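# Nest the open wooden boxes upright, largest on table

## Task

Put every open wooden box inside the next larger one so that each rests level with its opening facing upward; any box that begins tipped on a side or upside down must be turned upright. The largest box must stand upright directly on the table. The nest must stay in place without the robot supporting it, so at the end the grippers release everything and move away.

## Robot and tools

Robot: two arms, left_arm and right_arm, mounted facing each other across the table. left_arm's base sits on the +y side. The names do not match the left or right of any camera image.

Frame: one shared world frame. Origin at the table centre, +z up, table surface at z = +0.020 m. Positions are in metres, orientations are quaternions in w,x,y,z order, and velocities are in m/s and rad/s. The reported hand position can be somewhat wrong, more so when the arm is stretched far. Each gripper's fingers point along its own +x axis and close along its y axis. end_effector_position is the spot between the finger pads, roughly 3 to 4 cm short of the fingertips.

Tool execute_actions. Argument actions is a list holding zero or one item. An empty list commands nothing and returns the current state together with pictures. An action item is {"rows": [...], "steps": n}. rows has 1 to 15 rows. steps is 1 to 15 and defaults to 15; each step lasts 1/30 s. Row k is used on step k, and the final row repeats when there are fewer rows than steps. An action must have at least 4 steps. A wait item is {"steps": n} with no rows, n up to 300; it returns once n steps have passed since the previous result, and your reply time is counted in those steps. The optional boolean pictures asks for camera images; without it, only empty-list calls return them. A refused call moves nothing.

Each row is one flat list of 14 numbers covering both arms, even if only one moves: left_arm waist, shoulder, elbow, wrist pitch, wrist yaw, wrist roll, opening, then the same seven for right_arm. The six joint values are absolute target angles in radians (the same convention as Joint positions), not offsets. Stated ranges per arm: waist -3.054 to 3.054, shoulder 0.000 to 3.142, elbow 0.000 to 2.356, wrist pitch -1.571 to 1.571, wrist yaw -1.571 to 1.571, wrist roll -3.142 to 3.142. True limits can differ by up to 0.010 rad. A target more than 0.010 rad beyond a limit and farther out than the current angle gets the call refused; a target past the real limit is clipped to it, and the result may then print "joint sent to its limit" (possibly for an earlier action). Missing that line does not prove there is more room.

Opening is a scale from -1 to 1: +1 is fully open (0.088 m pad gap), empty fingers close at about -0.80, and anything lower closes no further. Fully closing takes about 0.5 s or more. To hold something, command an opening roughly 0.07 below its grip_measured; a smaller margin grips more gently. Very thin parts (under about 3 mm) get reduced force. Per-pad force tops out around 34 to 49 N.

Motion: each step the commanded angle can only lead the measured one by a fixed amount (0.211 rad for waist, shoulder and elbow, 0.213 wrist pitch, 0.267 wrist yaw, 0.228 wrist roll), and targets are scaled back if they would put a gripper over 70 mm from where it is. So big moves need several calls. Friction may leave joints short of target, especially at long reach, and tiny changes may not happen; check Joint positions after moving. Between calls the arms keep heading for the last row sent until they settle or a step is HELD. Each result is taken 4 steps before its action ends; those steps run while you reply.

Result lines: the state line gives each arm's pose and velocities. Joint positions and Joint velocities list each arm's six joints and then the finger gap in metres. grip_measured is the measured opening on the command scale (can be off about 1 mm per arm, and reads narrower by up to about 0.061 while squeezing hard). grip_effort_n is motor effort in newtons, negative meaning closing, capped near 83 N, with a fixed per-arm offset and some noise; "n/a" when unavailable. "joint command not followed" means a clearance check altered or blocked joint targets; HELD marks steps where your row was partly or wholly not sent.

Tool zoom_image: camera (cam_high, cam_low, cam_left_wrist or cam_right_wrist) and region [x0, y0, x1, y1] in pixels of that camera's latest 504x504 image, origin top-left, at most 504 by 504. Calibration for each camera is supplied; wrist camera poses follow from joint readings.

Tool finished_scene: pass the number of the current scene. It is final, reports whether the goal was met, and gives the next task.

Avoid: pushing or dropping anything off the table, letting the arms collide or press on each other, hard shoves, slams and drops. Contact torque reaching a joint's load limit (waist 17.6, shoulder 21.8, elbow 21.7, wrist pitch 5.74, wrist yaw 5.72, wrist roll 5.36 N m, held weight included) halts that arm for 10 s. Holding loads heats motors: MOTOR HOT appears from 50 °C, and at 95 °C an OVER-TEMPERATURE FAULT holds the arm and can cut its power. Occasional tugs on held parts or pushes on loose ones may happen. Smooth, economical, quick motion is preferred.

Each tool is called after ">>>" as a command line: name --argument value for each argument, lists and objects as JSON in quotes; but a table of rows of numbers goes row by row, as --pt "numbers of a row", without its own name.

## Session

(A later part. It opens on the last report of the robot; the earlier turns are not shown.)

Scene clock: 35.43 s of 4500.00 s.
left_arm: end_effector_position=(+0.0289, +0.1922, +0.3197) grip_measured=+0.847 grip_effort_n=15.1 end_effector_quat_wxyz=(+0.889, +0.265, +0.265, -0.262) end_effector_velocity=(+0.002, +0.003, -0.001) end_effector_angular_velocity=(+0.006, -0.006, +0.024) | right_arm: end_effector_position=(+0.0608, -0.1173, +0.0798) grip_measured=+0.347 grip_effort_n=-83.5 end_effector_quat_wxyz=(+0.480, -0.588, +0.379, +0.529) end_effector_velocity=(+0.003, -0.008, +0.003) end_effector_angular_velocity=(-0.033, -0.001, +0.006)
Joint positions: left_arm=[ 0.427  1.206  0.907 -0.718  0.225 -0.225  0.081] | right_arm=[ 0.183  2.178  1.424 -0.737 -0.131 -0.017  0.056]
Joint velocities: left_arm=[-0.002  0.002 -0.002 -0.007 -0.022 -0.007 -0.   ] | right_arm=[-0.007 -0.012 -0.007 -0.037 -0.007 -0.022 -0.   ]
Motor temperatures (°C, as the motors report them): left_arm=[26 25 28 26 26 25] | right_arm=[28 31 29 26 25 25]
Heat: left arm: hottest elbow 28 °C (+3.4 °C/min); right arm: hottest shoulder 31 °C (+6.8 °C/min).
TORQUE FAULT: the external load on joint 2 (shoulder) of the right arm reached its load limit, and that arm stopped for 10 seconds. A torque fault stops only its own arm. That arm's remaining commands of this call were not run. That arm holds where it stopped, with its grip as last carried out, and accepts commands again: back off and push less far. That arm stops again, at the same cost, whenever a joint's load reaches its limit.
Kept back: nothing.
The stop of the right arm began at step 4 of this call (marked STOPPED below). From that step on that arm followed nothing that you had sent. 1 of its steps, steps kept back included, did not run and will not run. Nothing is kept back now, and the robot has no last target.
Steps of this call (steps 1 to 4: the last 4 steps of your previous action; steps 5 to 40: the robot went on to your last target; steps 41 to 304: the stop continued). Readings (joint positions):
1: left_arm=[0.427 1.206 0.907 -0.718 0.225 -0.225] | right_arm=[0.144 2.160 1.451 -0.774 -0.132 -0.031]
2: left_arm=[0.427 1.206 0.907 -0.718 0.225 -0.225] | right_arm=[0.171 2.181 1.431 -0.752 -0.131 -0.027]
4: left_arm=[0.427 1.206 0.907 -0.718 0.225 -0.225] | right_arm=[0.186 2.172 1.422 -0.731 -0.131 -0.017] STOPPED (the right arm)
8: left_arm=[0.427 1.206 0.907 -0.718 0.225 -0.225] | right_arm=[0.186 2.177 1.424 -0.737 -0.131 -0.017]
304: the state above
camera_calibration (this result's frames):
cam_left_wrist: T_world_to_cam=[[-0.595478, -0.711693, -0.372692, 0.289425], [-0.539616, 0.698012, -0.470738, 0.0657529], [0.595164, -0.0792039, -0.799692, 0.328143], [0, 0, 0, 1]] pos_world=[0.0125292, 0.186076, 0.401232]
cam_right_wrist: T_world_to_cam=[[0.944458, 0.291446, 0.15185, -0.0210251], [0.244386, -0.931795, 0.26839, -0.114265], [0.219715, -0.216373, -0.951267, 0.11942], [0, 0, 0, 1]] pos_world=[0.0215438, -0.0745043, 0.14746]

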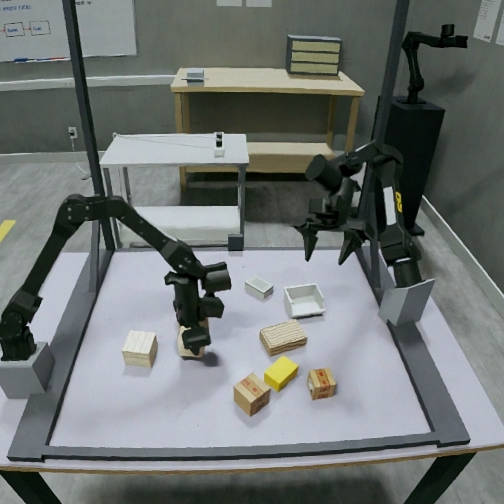

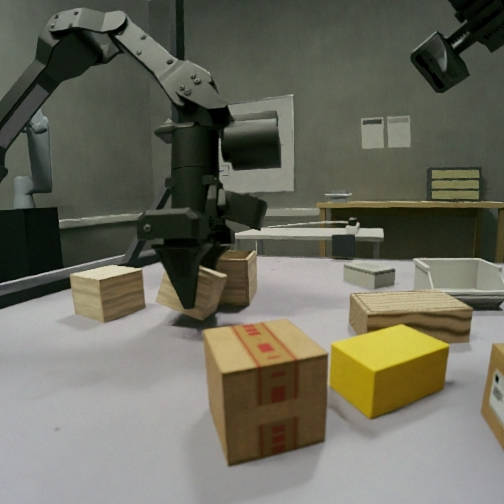

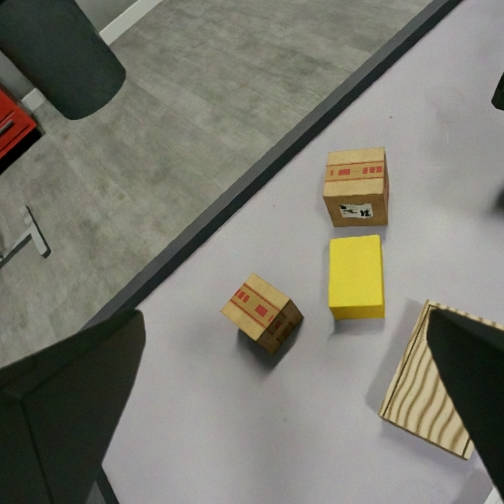

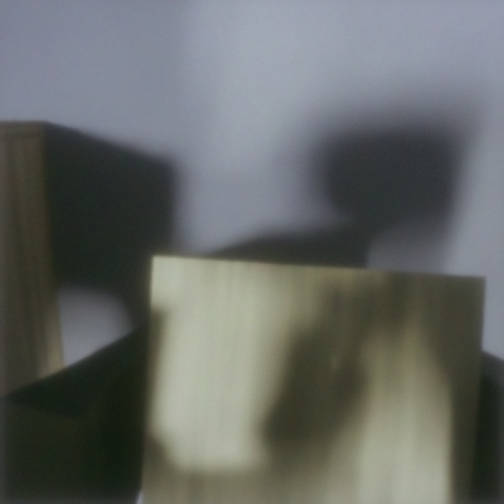

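>>> execute_actions --actions '[{"rows":[[0.427,1.2,0.9,-0.718,0.225,-0.225,0.85,0.183,1.95,1.55,-0.9,-0.13,0,0.2]],"steps":15}]'

>>> execute_actions --actions '[{"rows":[[0.427,1.2,0.9,-0.718,0.225,-0.225,0.85,0.183,1.95,1.55,0.4,-0.13,0,0.2]],"steps":15}]'

>>> execute_actions --actions '[{"steps":35}]' --pictures true

Scene clock: 35.97 s of 4500.00 s.
left_arm: end_effector_position=(+0.0289, +0.1922, +0.3197) grip_measured=+0.847 grip_effort_n=15.1 end_effector_quat_wxyz=(+0.889, +0.265, +0.265, -0.262) end_effector_velocity=(-0.003, +0.002, -0.003) end_effector_angular_velocity=(+0.003, +0.019, +0.008) | right_arm: end_effector_position=(+0.0223, -0.0993, +0.1887) grip_measured=+0.347 grip_effort_n=-83.5 end_effector_quat_wxyz=(+0.512, -0.538, +0.327, +0.585) end_effector_velocity=(-0.050, +0.017, +0.155) end_effector_angular_velocity=(+0.315, +0.070, +0.087)
Joint positions: left_arm=[ 0.427  1.206  0.907 -0.718  0.225 -0.225  0.081] | right_arm=[ 0.183  1.959  1.545 -0.88  -0.131 -0.003  0.056]
Joint velocities: left_arm=[-0.002 -0.002  0.002 -0.022  0.007 -0.007 -0.   ] | right_arm=[-0.002 -0.291  0.168 -0.125  0.007  0.007  0.   ]
Motor temperatures (°C, as the motors report them): left_arm=[26 25 28 26 26 25] | right_arm=[28 31 29 26 25 25]
Heat: left arm: hottest elbow 28 °C (+3.3 °C/min); right arm: hottest shoulder 31 °C (+6.7 °C/min).
Steps of this call (steps 1 to 5: nothing new was sent; steps 6 to 16: the first 11 steps of this action). Readings (joint positions):
6: left_arm=[0.427 1.206 0.907 -0.718 0.225 -0.225] | right_arm=[0.183 2.169 1.428 -0.747 -0.131 -0.016]
7: left_arm=[0.427 1.206 0.907 -0.718 0.225 -0.225] | right_arm=[0.183 2.159 1.435 -0.777 -0.131 -0.015]
9: left_arm=[0.427 1.206 0.907 -0.718 0.225 -0.225] | right_arm=[0.183 2.116 1.449 -0.816 -0.131 -0.011]
13: left_arm=[0.427 1.206 0.907 -0.718 0.225 -0.225] | right_arm=[0.183 2.010 1.513 -0.864 -0.131 -0.005]
16: the state above

Scene clock: 36.47 s of 4500.00 s.
left_arm: end_effector_position=(+0.0289, +0.1922, +0.3197) grip_measured=+0.847 grip_effort_n=15.1 end_effector_quat_wxyz=(+0.889, +0.265, +0.265, -0.262) end_effector_velocity=(-0.001, +0.000, +0.000) end_effector_angular_velocity=(-0.007, +0.009, +0.003) | right_arm: end_effector_position=(-0.0157, -0.0097, +0.2407) grip_measured=+0.347 grip_effort_n=-83.5 end_effector_quat_wxyz=(+0.560, -0.390, +0.168, +0.711) end_effector_velocity=(-0.113, +0.214, +0.204) end_effector_angular_velocity=(+1.356, +0.328, +0.428)
Joint positions: left_arm=[ 0.427  1.206  0.907 -0.718  0.225 -0.225  0.081] | right_arm=[ 0.183  1.949  1.545 -0.377 -0.131 -0.002  0.056]
Joint velocities: left_arm=[ 0.002 -0.002  0.002 -0.007  0.007 -0.007 -0.   ] | right_arm=[-0.007 -0.002 -0.002  1.458 -0.007 -0.007 -0.   ]
Motor temperatures (°C, as the motors report them): left_arm=[26 25 28 26 26 25] | right_arm=[28 31 29 26 25 25]
Heat: left arm: hottest elbow 28 °C (+3.3 °C/min); right arm: hottest shoulder 31 °C (+6.6 °C/min).
Steps of this call (steps 1 to 4: the last 4 steps of your previous action; steps 5 to 15: the first 11 steps of this action). Readings (joint positions):
5: left_arm=[0.427 1.206 0.907 -0.718 0.225 -0.225] | right_arm=[0.183 1.949 1.549 -0.882 -0.131 -0.002]
6: left_arm=[0.427 1.206 0.907 -0.718 0.225 -0.225] | right_arm=[0.183 1.949 1.545 -0.829 -0.131 -0.002]
8: left_arm=[0.427 1.206 0.907 -0.718 0.225 -0.225] | right_arm=[0.183 1.949 1.545 -0.720 -0.131 -0.002]
12: left_arm=[0.427 1.206 0.907 -0.718 0.225 -0.225] | right_arm=[0.183 1.949 1.545 -0.526 -0.131 -0.002]
15: the state above

Scene clock: 37.63 s of 4500.00 s.
left_arm: end_effector_position=(+0.0289, +0.1922, +0.3197) grip_measured=+0.847 grip_effort_n=15.1 end_effector_quat_wxyz=(+0.889, +0.265, +0.265, -0.262) end_effector_velocity=(+0.001, +0.003, -0.000) end_effector_angular_velocity=(-0.002, +0.001, +0.015) | right_arm: end_effector_position=(-0.0745, +0.0494, +0.3827) grip_measured=+0.347 grip_effort_n=-83.5 end_effector_quat_wxyz=(+0.563, -0.121, -0.090, +0.813) end_effector_velocity=(-0.001, -0.001, -0.002) end_effector_angular_velocity=(-0.010, -0.009, +0.017)
Joint positions: left_arm=[ 0.427  1.206  0.907 -0.718  0.225 -0.225  0.081] | right_arm=[ 0.183  1.949  1.547  0.398 -0.131 -0.002  0.056]
Joint velocities: left_arm=[ 0.002 -0.002 -0.002 -0.007 -0.007 -0.007  0.   ] | right_arm=[-0.002 -0.002 -0.002 -0.007 -0.022 -0.007 -0.   ]
Motor temperatures (°C, as the motors report them): left_arm=[26 25 28 26 26 25] | right_arm=[28 31 29 27 25 25]
Heat: left arm: hottest elbow 28 °C (+3.2 °C/min); right arm: hottest shoulder 31 °C (+6.4 °C/min).
Kept back: nothing.
Steps of this call (steps 1 to 4: the last 4 steps of your previous action; steps 5 to 35: the robot went on to your last target). Readings (joint positions):
1: left_arm=[0.427 1.206 0.907 -0.718 0.225 -0.225] | right_arm=[0.183 1.949 1.545 -0.327 -0.131 -0.002]
2: left_arm=[0.427 1.206 0.907 -0.718 0.225 -0.225] | right_arm=[0.183 1.949 1.545 -0.278 -0.131 -0.002]
4: left_arm=[0.427 1.206 0.907 -0.718 0.225 -0.225] | right_arm=[0.183 1.949 1.545 -0.182 -0.131 -0.002]
8: left_arm=[0.427 1.206 0.907 -0.718 0.225 -0.225] | right_arm=[0.183 1.949 1.545 0.016 -0.131 -0.002]
35: the state above
camera_calibration (this result's frames):
cam_left_wrist: T_world_to_cam=[[-0.595478, -0.711693, -0.372692, 0.289425], [-0.539616, 0.698012, -0.470738, 0.0657529], [0.595164, -0.0792039, -0.799692, 0.328143], [0, 0, 0, 1]] pos_world=[0.0125292, 0.186076, 0.401232]
cam_right_wrist: T_world_to_cam=[[0.875188, 0.361913, 0.321038, -0.0612407], [0.420672, -0.24159, -0.874453, 0.409156], [-0.238917, 0.900363, -0.363684, 0.159217], [0, 0, 0, 1]] pos_world=[-0.0804839, -0.0223412, 0.435353]

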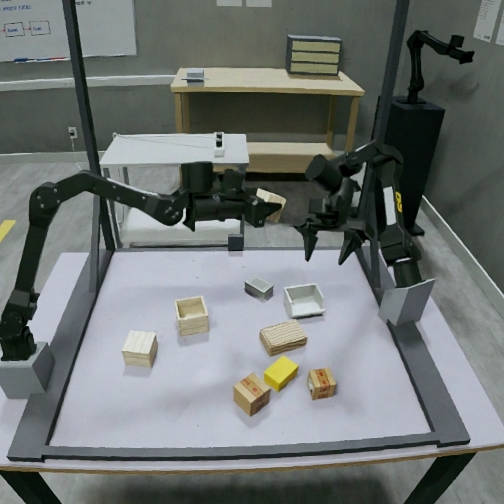

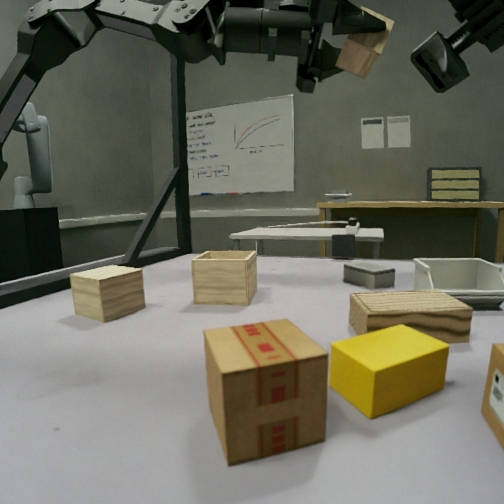

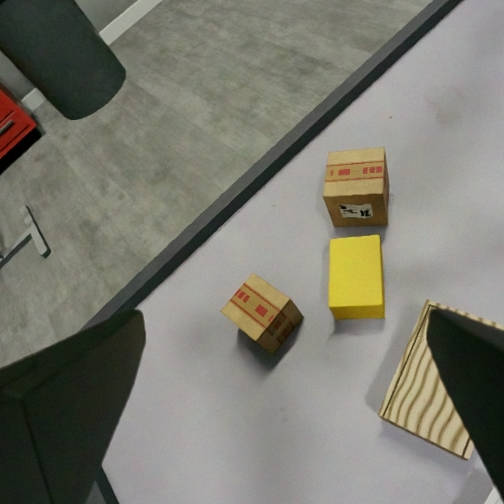

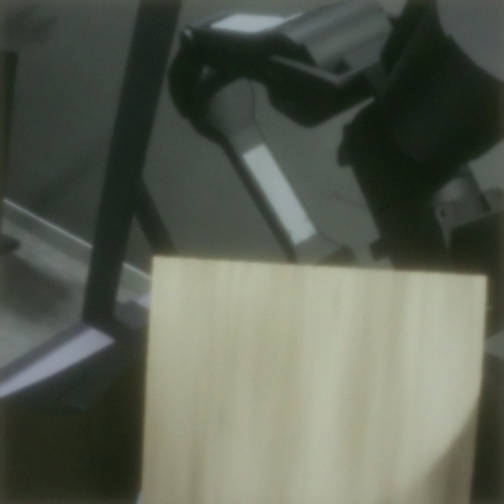

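>>> execute_actions --actions '[{"rows":[[0.427,1.0,0.7,-0.718,0.225,-0.225,0.85,0.7,1.95,1.55,0.4,-0.13,0,0.2]],"steps":15}]'

>>> execute_actions --actions '[{"rows":[[0.427,1.0,0.7,-0.718,0.225,-0.225,0.85,0.7,2.5,1.3,1.3,-0.13,0,0.2]],"steps":15}]'

>>> execute_actions --actions '[{"steps":35}]' --pictures true

Scene clock: 38.47 s of 4500.00 s.
left_arm: end_effector_position=(+0.0151, +0.2317, +0.2902) grip_measured=+0.847 grip_effort_n=15.1 end_effector_quat_wxyz=(+0.889, +0.265, +0.265, -0.261) end_effector_velocity=(-0.003, +0.018, -0.015) end_effector_angular_velocity=(+0.021, +0.009, +0.015) | right_arm: end_effector_position=(-0.2135, -0.0115, +0.3388) grip_measured=+0.347 grip_effort_n=-83.5 end_effector_quat_wxyz=(+0.450, -0.132, -0.074, +0.880) end_effector_velocity=(-0.416, -0.258, -0.132) end_effector_angular_velocity=(-0.257, -0.019, +0.836)
Joint positions: left_arm=[ 0.427  1.012  0.714 -0.721  0.225 -0.225  0.081] | right_arm=[ 0.456  1.949  1.547  0.398 -0.124 -0.002  0.056]
Joint velocities: left_arm=[-0.002 -0.066 -0.071 -0.022 -0.007  0.007 -0.   ] | right_arm=[ 0.867 -0.002  0.002 -0.007 -0.007 -0.007 -0.   ]
Motor temperatures (°C, as the motors report them): left_arm=[26 25 28 26 26 25] | right_arm=[28 32 30 27 25 25]
Heat: left arm: hottest elbow 28 °C (+3.1 °C/min); right arm: hottest shoulder 32 °C (+7.8 °C/min).
Steps of this call (steps 1 to 14: the robot went on to your last target; steps 15 to 25: the first 11 steps of this action). Readings (joint positions):
15: left_arm=[0.427 1.187 0.886 -0.703 0.225 -0.225] | right_arm=[0.186 1.949 1.547 0.398 -0.128 -0.002]
16: left_arm=[0.427 1.150 0.846 -0.700 0.225 -0.225] | right_arm=[0.198 1.949 1.547 0.398 -0.124 -0.002]
18: left_arm=[0.427 1.069 0.773 -0.730 0.225 -0.225] | right_arm=[0.245 1.949 1.547 0.398 -0.124 -0.002]
22: left_arm=[0.427 1.023 0.725 -0.721 0.225 -0.225] | right_arm=[0.367 1.949 1.547 0.398 -0.124 -0.002]
25: the state above

Scene clock: 38.97 s of 4500.00 s.
left_arm: end_effector_position=(+0.0147, +0.2331, +0.2890) grip_measured=+0.847 grip_effort_n=15.6 end_effector_quat_wxyz=(+0.889, +0.265, +0.265, -0.262) end_effector_velocity=(+0.001, -0.000, +0.001) end_effector_angular_velocity=(-0.006, -0.007, +0.003) | right_arm: end_effector_position=(-0.2855, -0.0736, +0.1981) grip_measured=+0.347 grip_effort_n=-83.5 end_effector_quat_wxyz=(+0.353, -0.172, -0.042, +0.919) end_effector_velocity=(+0.066, -0.007, -0.413) end_effector_angular_velocity=(-0.229, -0.216, +0.015)
Joint positions: left_arm=[ 0.427  1.005  0.707 -0.721  0.225 -0.225  0.081] | right_arm=[ 0.67   2.121  1.402  0.639 -0.13  -0.002  0.056]
Joint velocities: left_arm=[-0.002 -0.002 -0.002  0.007 -0.007 -0.007  0.   ] | right_arm=[ 0.09   0.73  -0.374  0.799  0.007 -0.022 -0.   ]
Motor temperatures (°C, as the motors report them): left_arm=[26 25 28 26 26 25] | right_arm=[28 32 30 27 25 25]
Heat: left arm: hottest elbow 28 °C (+3.1 °C/min); right arm: hottest shoulder 32 °C (+7.7 °C/min).
Steps of this call (steps 1 to 4: the last 4 steps of your previous action; steps 5 to 15: the first 11 steps of this action). Readings (joint positions):
5: left_arm=[0.427 1.007 0.709 -0.721 0.225 -0.225] | right_arm=[0.598 1.954 1.542 0.410 -0.127 -0.002]
6: left_arm=[0.427 1.006 0.708 -0.721 0.225 -0.225] | right_arm=[0.619 1.961 1.532 0.440 -0.130 -0.002]
8: left_arm=[0.427 1.005 0.708 -0.721 0.225 -0.225] | right_arm=[0.644 1.980 1.509 0.481 -0.130 -0.002]
12: left_arm=[0.427 1.005 0.708 -0.721 0.225 -0.225] | right_arm=[0.661 2.052 1.445 0.563 -0.130 -0.002]
15: the state above

Scene clock: 40.13 s of 4500.00 s.
left_arm: end_effector_position=(+0.0147, +0.2331, +0.2890) grip_measured=+0.847 grip_effort_n=15.1 end_effector_quat_wxyz=(+0.889, +0.265, +0.265, -0.262) end_effector_velocity=(-0.001, +0.004, -0.003) end_effector_angular_velocity=(+0.019, +0.006, +0.012) | right_arm: end_effector_position=(-0.2623, -0.0862, +0.0930) grip_measured=+0.347 grip_effort_n=-83.5 end_effector_quat_wxyz=(+0.334, -0.084, -0.084, +0.935) end_effector_velocity=(+0.003, +0.004, +0.002) end_effector_angular_velocity=(+0.008, -0.005, -0.014)
Joint positions: left_arm=[ 0.427  1.005  0.707 -0.721  0.225 -0.225  0.081] | right_arm=[ 0.697  2.485  1.309  1.297 -0.128  0.002  0.056]
Joint velocities: left_arm=[-0.002 -0.002 -0.002 -0.022 -0.007  0.007  0.   ] | right_arm=[-0.007 -0.002  0.002 -0.007  0.007 -0.007  0.   ]
Motor temperatures (°C, as the motors report them): left_arm=[26 25 29 26 26 25] | right_arm=[28 32 30 27 25 25]
Heat: left arm: hottest elbow 29 °C (+4.5 °C/min); right arm: hottest shoulder 32 °C (+7.5 °C/min).
Kept back: nothing.
Steps of this call (steps 1 to 4: the last 4 steps of your previous action; steps 5 to 35: the robot went on to your last target). Readings (joint positions):
1: left_arm=[0.427 1.005 0.707 -0.721 0.225 -0.225] | right_arm=[0.673 2.146 1.391 0.667 -0.130 -0.002]
2: left_arm=[0.427 1.005 0.707 -0.721 0.225 -0.225] | right_arm=[0.676 2.173 1.380 0.697 -0.130 -0.002]
4: left_arm=[0.427 1.005 0.707 -0.721 0.225 -0.225] | right_arm=[0.682 2.229 1.362 0.761 -0.130 -0.002]
8: left_arm=[0.427 1.005 0.707 -0.721 0.225 -0.225] | right_arm=[0.691 2.355 1.337 0.907 -0.130 -0.002]
35: the state above
camera_calibration (this result's frames):
cam_left_wrist: T_world_to_cam=[[-0.595249, -0.7119, -0.372662, 0.298697], [-0.54044, 0.697897, -0.469962, 0.0148377], [0.594646, -0.0783434, -0.800162, 0.315248], [0, 0, 0, 1]] pos_world=[-0.00164266, 0.226985, 0.370535]
cam_right_wrist: T_world_to_cam=[[0.590141, 0.76674, 0.252672, 0.2117], [0.448621, -0.0512599, -0.892251, 0.227461], [-0.671173, 0.639907, -0.374227, -0.00375525], [0, 0, 0, 1]] pos_world=[-0.229497, -0.148256, 0.148057]

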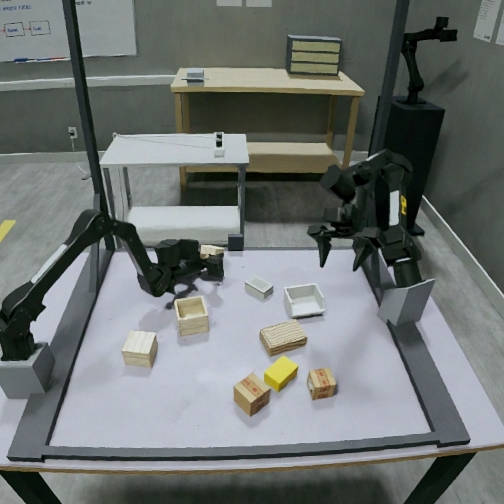

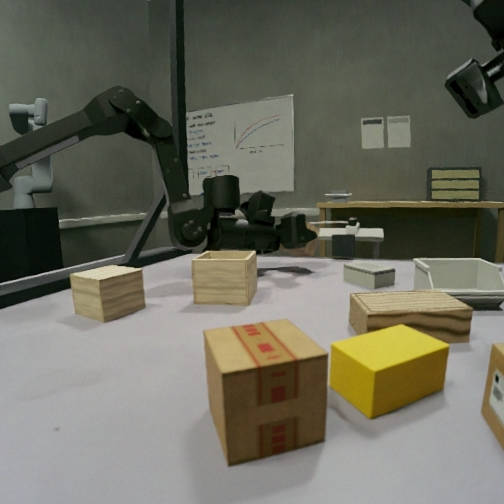

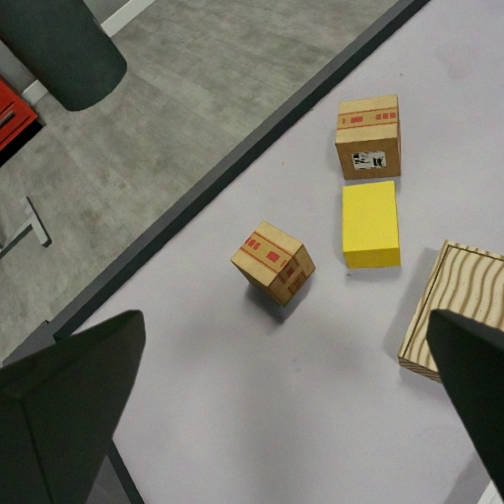

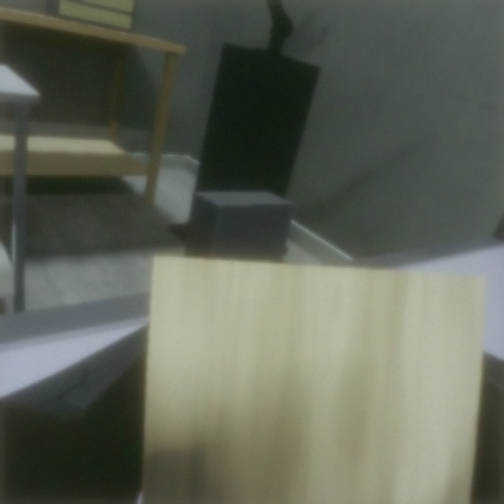

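>>> execute_actions --actions '[{"rows":[[0.427,1.0,0.7,-0.718,0.225,-0.225,0.85,0.58,2.5,1.3,1.3,-0.13,0,0.2]],"steps":12}]'

>>> execute_actions --actions '[{"rows":[[0.427,1.0,0.7,-0.718,0.225,-0.225,0.85,0.58,2.51,1.25,1.42,-0.13,0,0.2]],"steps":15}]'

>>> execute_actions --actions '[{"steps":10}]' --pictures true

Scene clock: 40.67 s of 4500.00 s.
left_arm: end_effector_position=(+0.0147, +0.2331, +0.2891) grip_measured=+0.847 grip_effort_n=15.1 end_effector_quat_wxyz=(+0.889, +0.265, +0.265, -0.262) end_effector_velocity=(-0.001, +0.001, -0.002) end_effector_angular_velocity=(+0.009, +0.008, -0.006) | right_arm: end_effector_position=(-0.2109, -0.0396, +0.1096) grip_measured=+0.347 grip_effort_n=-83.5 end_effector_quat_wxyz=(+0.388, -0.082, -0.096, +0.913) end_effector_velocity=(+0.115, +0.092, +0.035) end_effector_angular_velocity=(+0.066, -0.013, -0.241)
Joint positions: left_arm=[ 0.427  1.005  0.707 -0.72   0.225 -0.225  0.081] | right_arm=[ 0.577  2.485  1.309  1.297 -0.13   0.002  0.056]
Joint velocities: left_arm=[-0.002 -0.002 -0.002 -0.007  0.007  0.007  0.   ] | right_arm=[-0.256 -0.007 -0.002 -0.022 -0.007 -0.007  0.   ]
Motor temperatures (°C, as the motors report them): left_arm=[26 24 29 26 26 25] | right_arm=[28 32 30 27 25 25]
Heat: left arm: hottest elbow 29 °C (+4.4 °C/min); right arm: hottest shoulder 32 °C (+7.4 °C/min).
Steps of this call (steps 1 to 8: the robot went on to your last target; steps 9 to 16: the first 8 steps of this action). Readings (joint positions):
9: left_arm=[0.427 1.005 0.707 -0.721 0.225 -0.225] | right_arm=[0.694 2.485 1.309 1.297 -0.131 0.002]
10: left_arm=[0.427 1.005 0.707 -0.721 0.225 -0.225] | right_arm=[0.684 2.485 1.309 1.297 -0.134 0.002]
12: left_arm=[0.427 1.005 0.707 -0.721 0.225 -0.225] | right_arm=[0.645 2.485 1.309 1.297 -0.134 0.002]
16: the state above

Scene clock: 41.17 s of 4500.00 s.
left_arm: end_effector_position=(+0.0147, +0.2331, +0.2891) grip_measured=+0.847 grip_effort_n=15.1 end_effector_quat_wxyz=(+0.889, +0.265, +0.265, -0.262) end_effector_velocity=(-0.001, +0.001, -0.002) end_effector_angular_velocity=(-0.006, +0.008, +0.017) | right_arm: end_effector_position=(-0.2057, -0.0510, +0.1118) grip_measured=+0.347 grip_effort_n=-83.5 end_effector_quat_wxyz=(+0.383, -0.059, -0.109, +0.915) end_effector_velocity=(-0.000, -0.004, +0.011) end_effector_angular_velocity=(+0.048, +0.026, +0.019)
Joint positions: left_arm=[ 0.427  1.005  0.707 -0.72   0.225 -0.225  0.081] | right_arm=[ 0.58   2.496  1.26   1.412 -0.13   0.002  0.056]
Joint velocities: left_arm=[-0.007 -0.002 -0.002 -0.007 -0.007 -0.022 -0.   ] | right_arm=[-0.002 -0.002 -0.012  0.066 -0.007 -0.007 -0.   ]
Motor temperatures (°C, as the motors report them): left_arm=[26 24 29 26 26 25] | right_arm=[28 32 30 27 25 25]
Heat: left arm: hottest elbow 29 °C (+4.4 °C/min); right arm: hottest shoulder 32 °C (+7.3 °C/min).
Steps of this call (steps 1 to 4: the last 4 steps of your previous action; steps 5 to 15: the first 11 steps of this action). Readings (joint positions):
5: left_arm=[0.427 1.005 0.707 -0.720 0.225 -0.225] | right_arm=[0.574 2.486 1.305 1.309 -0.130 0.002]
6: left_arm=[0.427 1.005 0.707 -0.720 0.225 -0.225] | right_arm=[0.576 2.487 1.295 1.345 -0.130 0.002]
8: left_arm=[0.427 1.005 0.707 -0.720 0.225 -0.225] | right_arm=[0.579 2.488 1.278 1.377 -0.130 0.002]
12: left_arm=[0.427 1.005 0.707 -0.720 0.225 -0.225] | right_arm=[0.580 2.495 1.263 1.404 -0.130 0.002]
15: the state above

Scene clock: 41.50 s of 4500.00 s.
left_arm: end_effector_position=(+0.0147, +0.2331, +0.2891) grip_measured=+0.847 grip_effort_n=15.1 end_effector_quat_wxyz=(+0.889, +0.265, +0.265, -0.262) end_effector_velocity=(-0.000, +0.002, -0.001) end_effector_angular_velocity=(-0.009, +0.007, +0.021) | right_arm: end_effector_position=(-0.2057, -0.0513, +0.1127) grip_measured=+0.347 grip_effort_n=-83.5 end_effector_quat_wxyz=(+0.383, -0.057, -0.110, +0.915) end_effector_velocity=(+0.005, +0.004, -0.003) end_effector_angular_velocity=(-0.008, -0.017, -0.019)
Joint positions: left_arm=[ 0.427  1.005  0.707 -0.72   0.225 -0.225  0.081] | right_arm=[ 0.58   2.496  1.259  1.417 -0.13   0.002  0.056]
Joint velocities: left_arm=[-0.002 -0.002 -0.002 -0.007 -0.007 -0.022  0.   ] | right_arm=[-0.007 -0.002 -0.002 -0.022  0.007 -0.007  0.   ]
Motor temperatures (°C, as the motors report them): left_arm=[26 24 29 26 26 25] | right_arm=[28 32 29 27 25 25]
Heat: left arm: hottest elbow 29 °C (+4.3 °C/min); right arm: hottest shoulder 32 °C (+7.2 °C/min).
Kept back: nothing.
Steps of this call (steps 1 to 4: the last 4 steps of your previous action; steps 5 to 10: the robot went on to your last target). Readings (joint positions):
1: left_arm=[0.427 1.005 0.707 -0.720 0.225 -0.225] | right_arm=[0.580 2.496 1.260 1.414 -0.130 0.002]
2: left_arm=[0.427 1.005 0.707 -0.720 0.225 -0.225] | right_arm=[0.580 2.496 1.260 1.415 -0.130 0.002]
4: left_arm=[0.427 1.005 0.707 -0.720 0.225 -0.225] | right_arm=[0.580 2.496 1.260 1.416 -0.130 0.002]
8: left_arm=[0.427 1.005 0.707 -0.720 0.225 -0.225] | right_arm=[0.580 2.496 1.259 1.417 -0.130 0.002]
10: the state above
camera_calibration (this result's frames):
cam_left_wrist: T_world_to_cam=[[-0.595325, -0.711831, -0.372672, 0.298669], [-0.540165, 0.697935, -0.470221, 0.0149751], [0.594819, -0.0786302, -0.800005, 0.315294], [0, 0, 0, 1]] pos_world=[-0.00164807, 0.226942, 0.370584]
cam_right_wrist: T_world_to_cam=[[0.670175, 0.685147, 0.285376, 0.155126], [0.41022, -0.0215038, -0.911733, 0.217368], [-0.618534, 0.728088, -0.295472, 0.0256612], [0, 0, 0, 1]] pos_world=[-0.177258, -0.120294, 0.161494]

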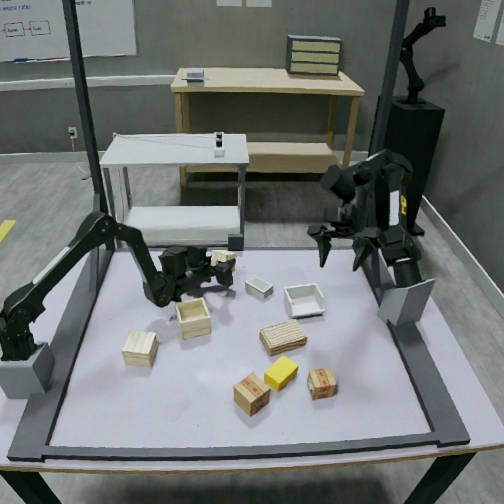

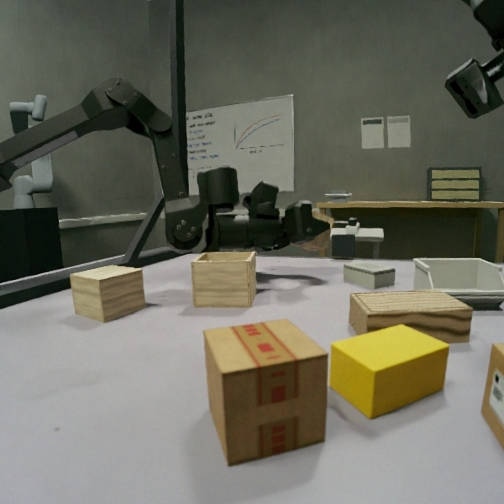

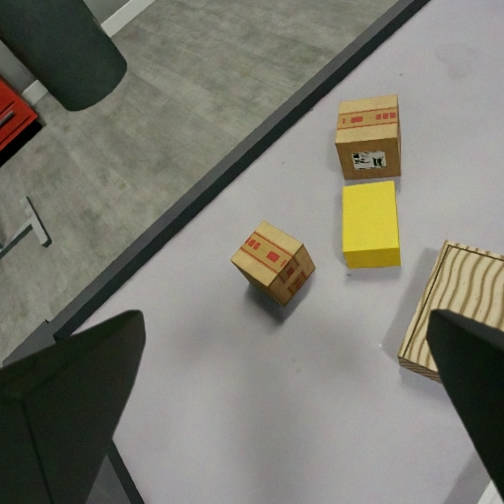

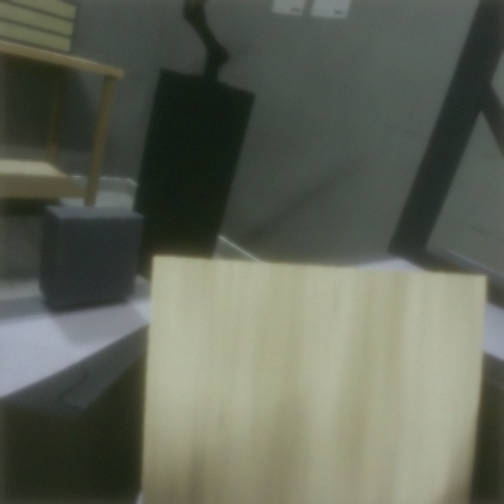

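>>> execute_actions --actions '[{"rows":[[0.427,1.0,0.7,-0.718,0.225,-0.225,0.85,0.68,2.5,1.26,1.42,-0.13,0,0.2]],"steps":12}]'

>>> execute_actions --actions '[{"rows":[[0.427,1.0,0.7,-0.718,0.225,-0.225,0.85,0.68,2.56,1.26,1.48,-0.13,0,0.2]],"steps":15}]'

>>> execute_actions --actions '[{"steps":10}]' --pictures true

Scene clock: 42.00 s of 4500.00 s.
left_arm: end_effector_position=(+0.0147, +0.2332, +0.2890) grip_measured=+0.847 grip_effort_n=15.1 end_effector_quat_wxyz=(+0.889, +0.265, +0.265, -0.262) end_effector_velocity=(+0.003, +0.006, -0.001) end_effector_angular_velocity=(+0.020, -0.022, +0.024) | right_arm: end_effector_position=(-0.2482, -0.0894, +0.0990) grip_measured=+0.347 grip_effort_n=-83.5 end_effector_quat_wxyz=(+0.337, -0.058, -0.100, +0.934) end_effector_velocity=(-0.084, -0.084, -0.028) end_effector_angular_velocity=(-0.074, -0.004, +0.203)
Joint positions: left_arm=[ 0.427  1.005  0.707 -0.72   0.225 -0.225  0.081] | right_arm=[ 0.681  2.496  1.259  1.417 -0.129  0.002  0.056]
Joint velocities: left_arm=[-0.002 -0.002 -0.007 -0.007 -0.037  0.007  0.   ] | right_arm=[ 0.208 -0.002 -0.002 -0.007 -0.007  0.007 -0.   ]
Motor temperatures (°C, as the motors report them): left_arm=[26 24 29 26 26 25] | right_arm=[28 32 29 27 25 25]
Heat: left arm: hottest elbow 29 °C (+4.3 °C/min); right arm: hottest shoulder 32 °C (+7.1 °C/min).
Steps of this call (steps 1 to 7: the robot went on to your last target; steps 8 to 15: the first 8 steps of this action). Readings (joint positions):
8: left_arm=[0.427 1.005 0.707 -0.720 0.225 -0.225] | right_arm=[0.583 2.496 1.259 1.417 -0.128 0.002]
9: left_arm=[0.427 1.005 0.707 -0.720 0.225 -0.225] | right_arm=[0.591 2.496 1.259 1.417 -0.127 0.002]
11: left_arm=[0.427 1.005 0.707 -0.720 0.225 -0.225] | right_arm=[0.625 2.496 1.259 1.417 -0.127 0.002]
15: the state above

Scene clock: 42.50 s of 4500.00 s.
left_arm: end_effector_position=(+0.0147, +0.2332, +0.2890) grip_measured=+0.847 grip_effort_n=15.1 end_effector_quat_wxyz=(+0.889, +0.265, +0.265, -0.262) end_effector_velocity=(-0.000, +0.002, -0.001) end_effector_angular_velocity=(+0.012, -0.003, +0.003) | right_arm: end_effector_position=(-0.2408, -0.0911, +0.0846) grip_measured=+0.347 grip_effort_n=-83.5 end_effector_quat_wxyz=(+0.338, -0.055, -0.101, +0.934) end_effector_velocity=(-0.001, -0.001, +0.008) end_effector_angular_velocity=(+0.042, +0.009, +0.014)
Joint positions: left_arm=[ 0.427  1.005  0.707 -0.72   0.225 -0.225  0.081] | right_arm=[ 0.68   2.546  1.26   1.474 -0.129  0.002  0.056]
Joint velocities: left_arm=[-0.002 -0.002 -0.002 -0.007 -0.007  0.007 -0.   ] | right_arm=[-0.002 -0.002 -0.002  0.037 -0.007 -0.022 -0.   ]
Motor temperatures (°C, as the motors report them): left_arm=[26 24 29 26 26 25] | right_arm=[28 32 29 27 25 25]
Heat: left arm: hottest elbow 29 °C (+4.2 °C/min); right arm: hottest shoulder 32 °C (+7.1 °C/min).
Steps of this call (steps 1 to 4: the last 4 steps of your previous action; steps 5 to 15: the first 11 steps of this action). Readings (joint positions):
5: left_arm=[0.427 1.005 0.707 -0.720 0.225 -0.225] | right_arm=[0.684 2.500 1.259 1.424 -0.129 0.002]
6: left_arm=[0.427 1.005 0.707 -0.720 0.225 -0.225] | right_arm=[0.682 2.507 1.260 1.445 -0.129 0.002]
8: left_arm=[0.427 1.005 0.707 -0.720 0.225 -0.225] | right_arm=[0.680 2.520 1.260 1.458 -0.129 0.002]
12: left_arm=[0.427 1.005 0.707 -0.720 0.225 -0.225] | right_arm=[0.680 2.543 1.260 1.469 -0.129 0.002]
15: the state above

Scene clock: 42.83 s of 4500.00 s.
left_arm: end_effector_position=(+0.0147, +0.2332, +0.2890) grip_measured=+0.847 grip_effort_n=15.1 end_effector_quat_wxyz=(+0.889, +0.265, +0.265, -0.262) end_effector_velocity=(-0.002, +0.000, +0.001) end_effector_angular_velocity=(-0.020, +0.011, +0.009) | right_arm: end_effector_position=(-0.2408, -0.0912, +0.0852) grip_measured=+0.347 grip_effort_n=-83.5 end_effector_quat_wxyz=(+0.337, -0.054, -0.102, +0.934) end_effector_velocity=(+0.001, +0.001, -0.004) end_effector_angular_velocity=(-0.011, -0.020, -0.000)
Joint positions: left_arm=[ 0.427  1.005  0.707 -0.72   0.225 -0.225  0.081] | right_arm=[ 0.68   2.546  1.26   1.478 -0.129  0.002  0.056]
Joint velocities: left_arm=[ 0.002 -0.007  0.002 -0.007  0.007 -0.022  0.   ] | right_arm=[-0.002 -0.002 -0.002 -0.022 -0.007 -0.007 -0.   ]
Motor temperatures (°C, as the motors report them): left_arm=[26 24 29 26 26 25] | right_arm=[28 32 29 27 25 25]
Heat: left arm: hottest elbow 29 °C (+4.2 °C/min); right arm: hottest shoulder 32 °C (+7.0 °C/min).
Kept back: nothing.
Steps of this call (steps 1 to 4: the last 4 steps of your previous action; steps 5 to 10: the robot went on to your last target). Readings (joint positions):
1: left_arm=[0.427 1.005 0.707 -0.720 0.225 -0.225] | right_arm=[0.680 2.546 1.260 1.476 -0.129 0.002]
2: left_arm=[0.427 1.005 0.707 -0.720 0.225 -0.225] | right_arm=[0.680 2.546 1.260 1.477 -0.129 0.002]
4: left_arm=[0.427 1.005 0.707 -0.720 0.225 -0.225] | right_arm=[0.680 2.546 1.260 1.477 -0.129 0.002]
8: left_arm=[0.427 1.005 0.707 -0.720 0.225 -0.225] | right_arm=[0.680 2.546 1.260 1.477 -0.129 0.002]
10: the state above
camera_calibration (this result's frames):
cam_left_wrist: T_world_to_cam=[[-0.595249, -0.7119, -0.372662, 0.298723], [-0.54044, 0.697897, -0.469962, 0.0148154], [0.594646, -0.0783434, -0.800162, 0.315158], [0, 0, 0, 1]] pos_world=[-0.00158586, 0.227012, 0.370462]
cam_right_wrist: T_world_to_cam=[[0.601649, 0.753026, 0.266402, 0.205181], [0.406888, -0.00192723, -0.913476, 0.206881], [-0.687358, 0.657988, -0.307556, 0.00295175], [0, 0, 0, 1]] pos_world=[-0.205595, -0.15605, 0.135228]

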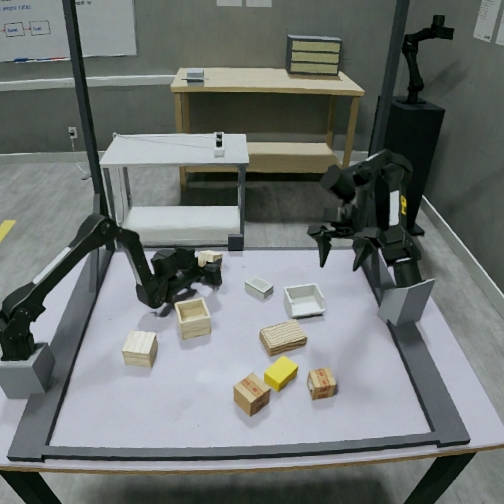

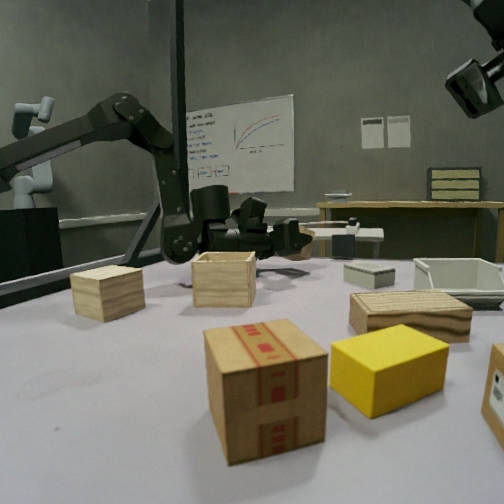

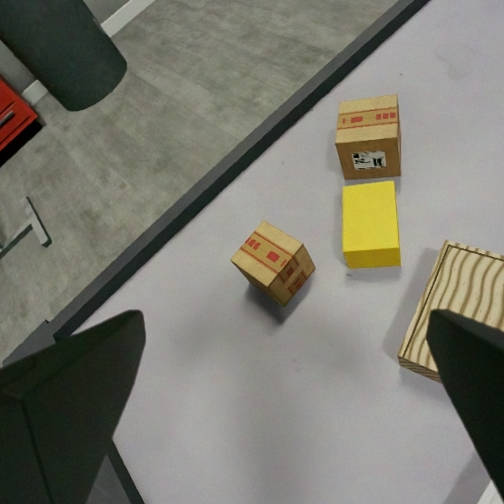

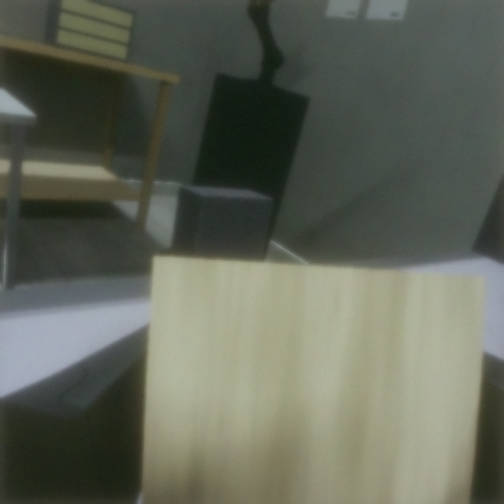

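>>> execute_actions --actions '[{"rows":[[0.427,1.0,0.7,-0.718,0.225,-0.225,0.85,0.68,2.546,1.26,1.3,-0.13,0,0.2]],"steps":15}]'

>>> execute_actions --actions '[{"steps":8}]' --pictures true

>>> zoom_image --camera "cam_low" --region '[150, 170, 400, 300]'

Scene clock: 43.37 s of 4500.00 s.
left_arm: end_effector_position=(+0.0147, +0.2332, +0.2890) grip_measured=+0.847 grip_effort_n=15.1 end_effector_quat_wxyz=(+0.889, +0.265, +0.265, -0.262) end_effector_velocity=(-0.000, +0.003, -0.002) end_effector_angular_velocity=(+0.001, +0.002, +0.012) | right_arm: end_effector_position=(-0.2393, -0.0842, +0.0696) grip_measured=+0.347 grip_effort_n=-83.5 end_effector_quat_wxyz=(+0.346, -0.103, -0.075, +0.930) end_effector_velocity=(-0.000, +0.002, -0.001) end_effector_angular_velocity=(-0.027, -0.034, +0.006)
Joint positions: left_arm=[ 0.427  1.005  0.707 -0.72   0.225 -0.225  0.081] | right_arm=[ 0.677  2.525  1.271  1.332 -0.127  0.005  0.056]
Joint velocities: left_arm=[-0.002 -0.007 -0.007 -0.007 -0.007 -0.007  0.   ] | right_arm=[-0.007 -0.022  0.002 -0.066 -0.022 -0.007 -0.   ]
Motor temperatures (°C, as the motors report them): left_arm=[26 24 29 26 26 25] | right_arm=[28 32 29 27 25 25]
Heat: left arm: hottest elbow 29 °C (+4.2 °C/min); right arm: hottest shoulder 32 °C (+6.9 °C/min).
Steps of this call (steps 1 to 5: the robot went on to your last target; steps 6 to 16: the first 11 steps of this action). Readings (joint positions):
6: left_arm=[0.427 1.005 0.707 -0.720 0.225 -0.225] | right_arm=[0.680 2.546 1.260 1.464 -0.129 0.002]
7: left_arm=[0.427 1.005 0.707 -0.720 0.225 -0.225] | right_arm=[0.680 2.545 1.261 1.418 -0.129 0.002]
9: left_arm=[0.427 1.005 0.707 -0.720 0.225 -0.225] | right_arm=[0.678 2.542 1.264 1.385 -0.127 0.005]
13: left_arm=[0.427 1.005 0.707 -0.720 0.225 -0.225] | right_arm=[0.677 2.529 1.270 1.343 -0.127 0.005]
16: the state above

Scene clock: 43.63 s of 4500.00 s.
left_arm: end_effector_position=(+0.0147, +0.2332, +0.2890) grip_measured=+0.847 grip_effort_n=15.1 end_effector_quat_wxyz=(+0.889, +0.265, +0.265, -0.262) end_effector_velocity=(-0.000, +0.002, -0.001) end_effector_angular_velocity=(+0.001, +0.002, +0.012) | right_arm: end_effector_position=(-0.2395, -0.0839, +0.0696) grip_measured=+0.347 grip_effort_n=-83.5 end_effector_quat_wxyz=(+0.346, -0.104, -0.074, +0.929) end_effector_velocity=(-0.000, -0.000, +0.002) end_effector_angular_velocity=(-0.001, +0.009, +0.005)
Joint positions: left_arm=[ 0.427  1.005  0.707 -0.72   0.225 -0.225  0.081] | right_arm=[ 0.677  2.523  1.272  1.326 -0.127  0.005  0.056]
Joint velocities: left_arm=[-0.002 -0.002 -0.002 -0.007 -0.007 -0.007 -0.   ] | right_arm=[-0.002 -0.002 -0.002  0.007 -0.007  0.007 -0.   ]
Motor temperatures (°C, as the motors report them): left_arm=[26 24 29 26 26 25] | right_arm=[28 32 29 27 25 25]
Heat: left arm: hottest elbow 29 °C (+4.1 °C/min); right arm: hottest shoulder 32 °C (+6.9 °C/min).
Kept back: nothing.
Steps of this call (steps 1 to 4: the last 4 steps of your previous action; steps 5 to 8: the robot went on to your last target). Readings (joint positions):
1: left_arm=[0.427 1.005 0.707 -0.720 0.225 -0.225] | right_arm=[0.677 2.525 1.271 1.331 -0.127 0.005]
2: left_arm=[0.427 1.005 0.707 -0.720 0.225 -0.225] | right_arm=[0.677 2.524 1.271 1.329 -0.127 0.005]
4: left_arm=[0.427 1.005 0.707 -0.720 0.225 -0.225] | right_arm=[0.677 2.524 1.271 1.327 -0.127 0.005]
8: the state above
camera_calibration (this result's frames):
cam_left_wrist: T_world_to_cam=[[-0.595249, -0.7119, -0.372662, 0.298723], [-0.54044, 0.697897, -0.469962, 0.0148154], [0.594646, -0.0783434, -0.800162, 0.315158], [0, 0, 0, 1]] pos_world=[-0.00158586, 0.227012, 0.370462]
cam_right_wrist: T_world_to_cam=[[0.607171, 0.754937, 0.247817, 0.205816], [0.471964, -0.0917554, -0.87683, 0.197606], [-0.639213, 0.649346, -0.412014, 0.0123371], [0, 0, 0, 1]] pos_world=[-0.210342, -0.145258, 0.127346]

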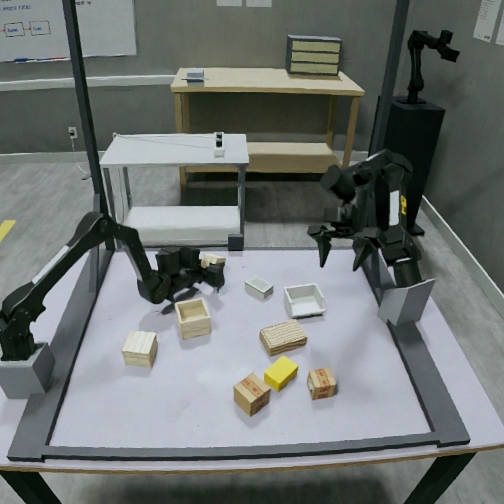

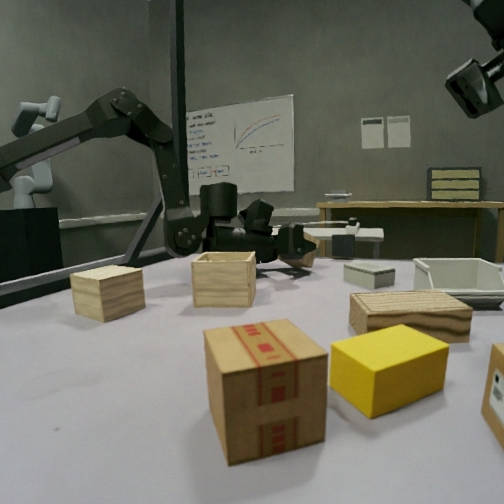

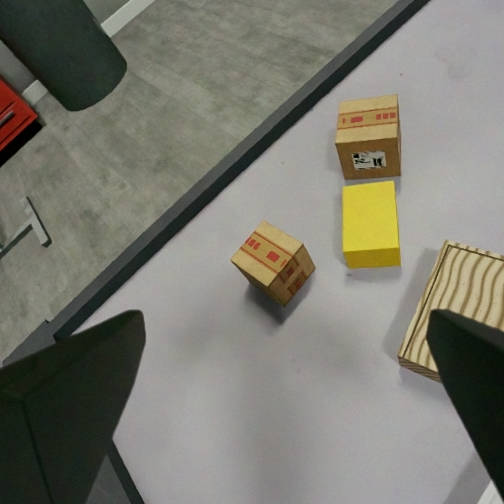

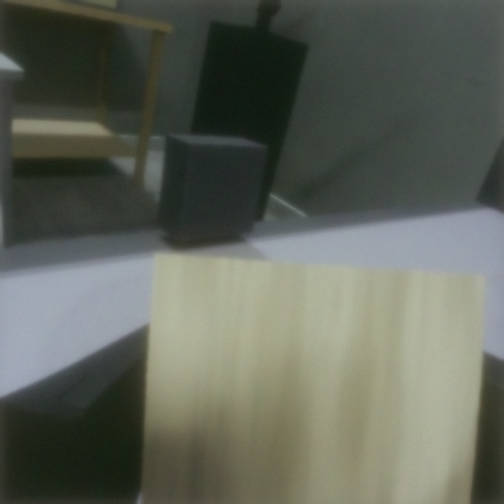

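Region (150, 170, 400, 300) of cam_low's 504x504 image, scaled by 2.016, with more detail than that image has; it fills the top 262 rows of this view, and the rest is white.

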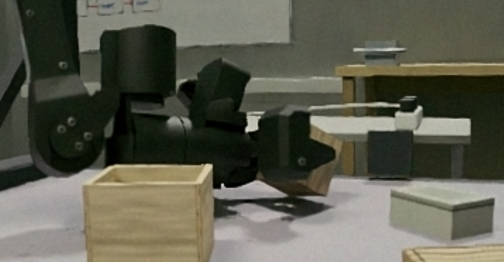

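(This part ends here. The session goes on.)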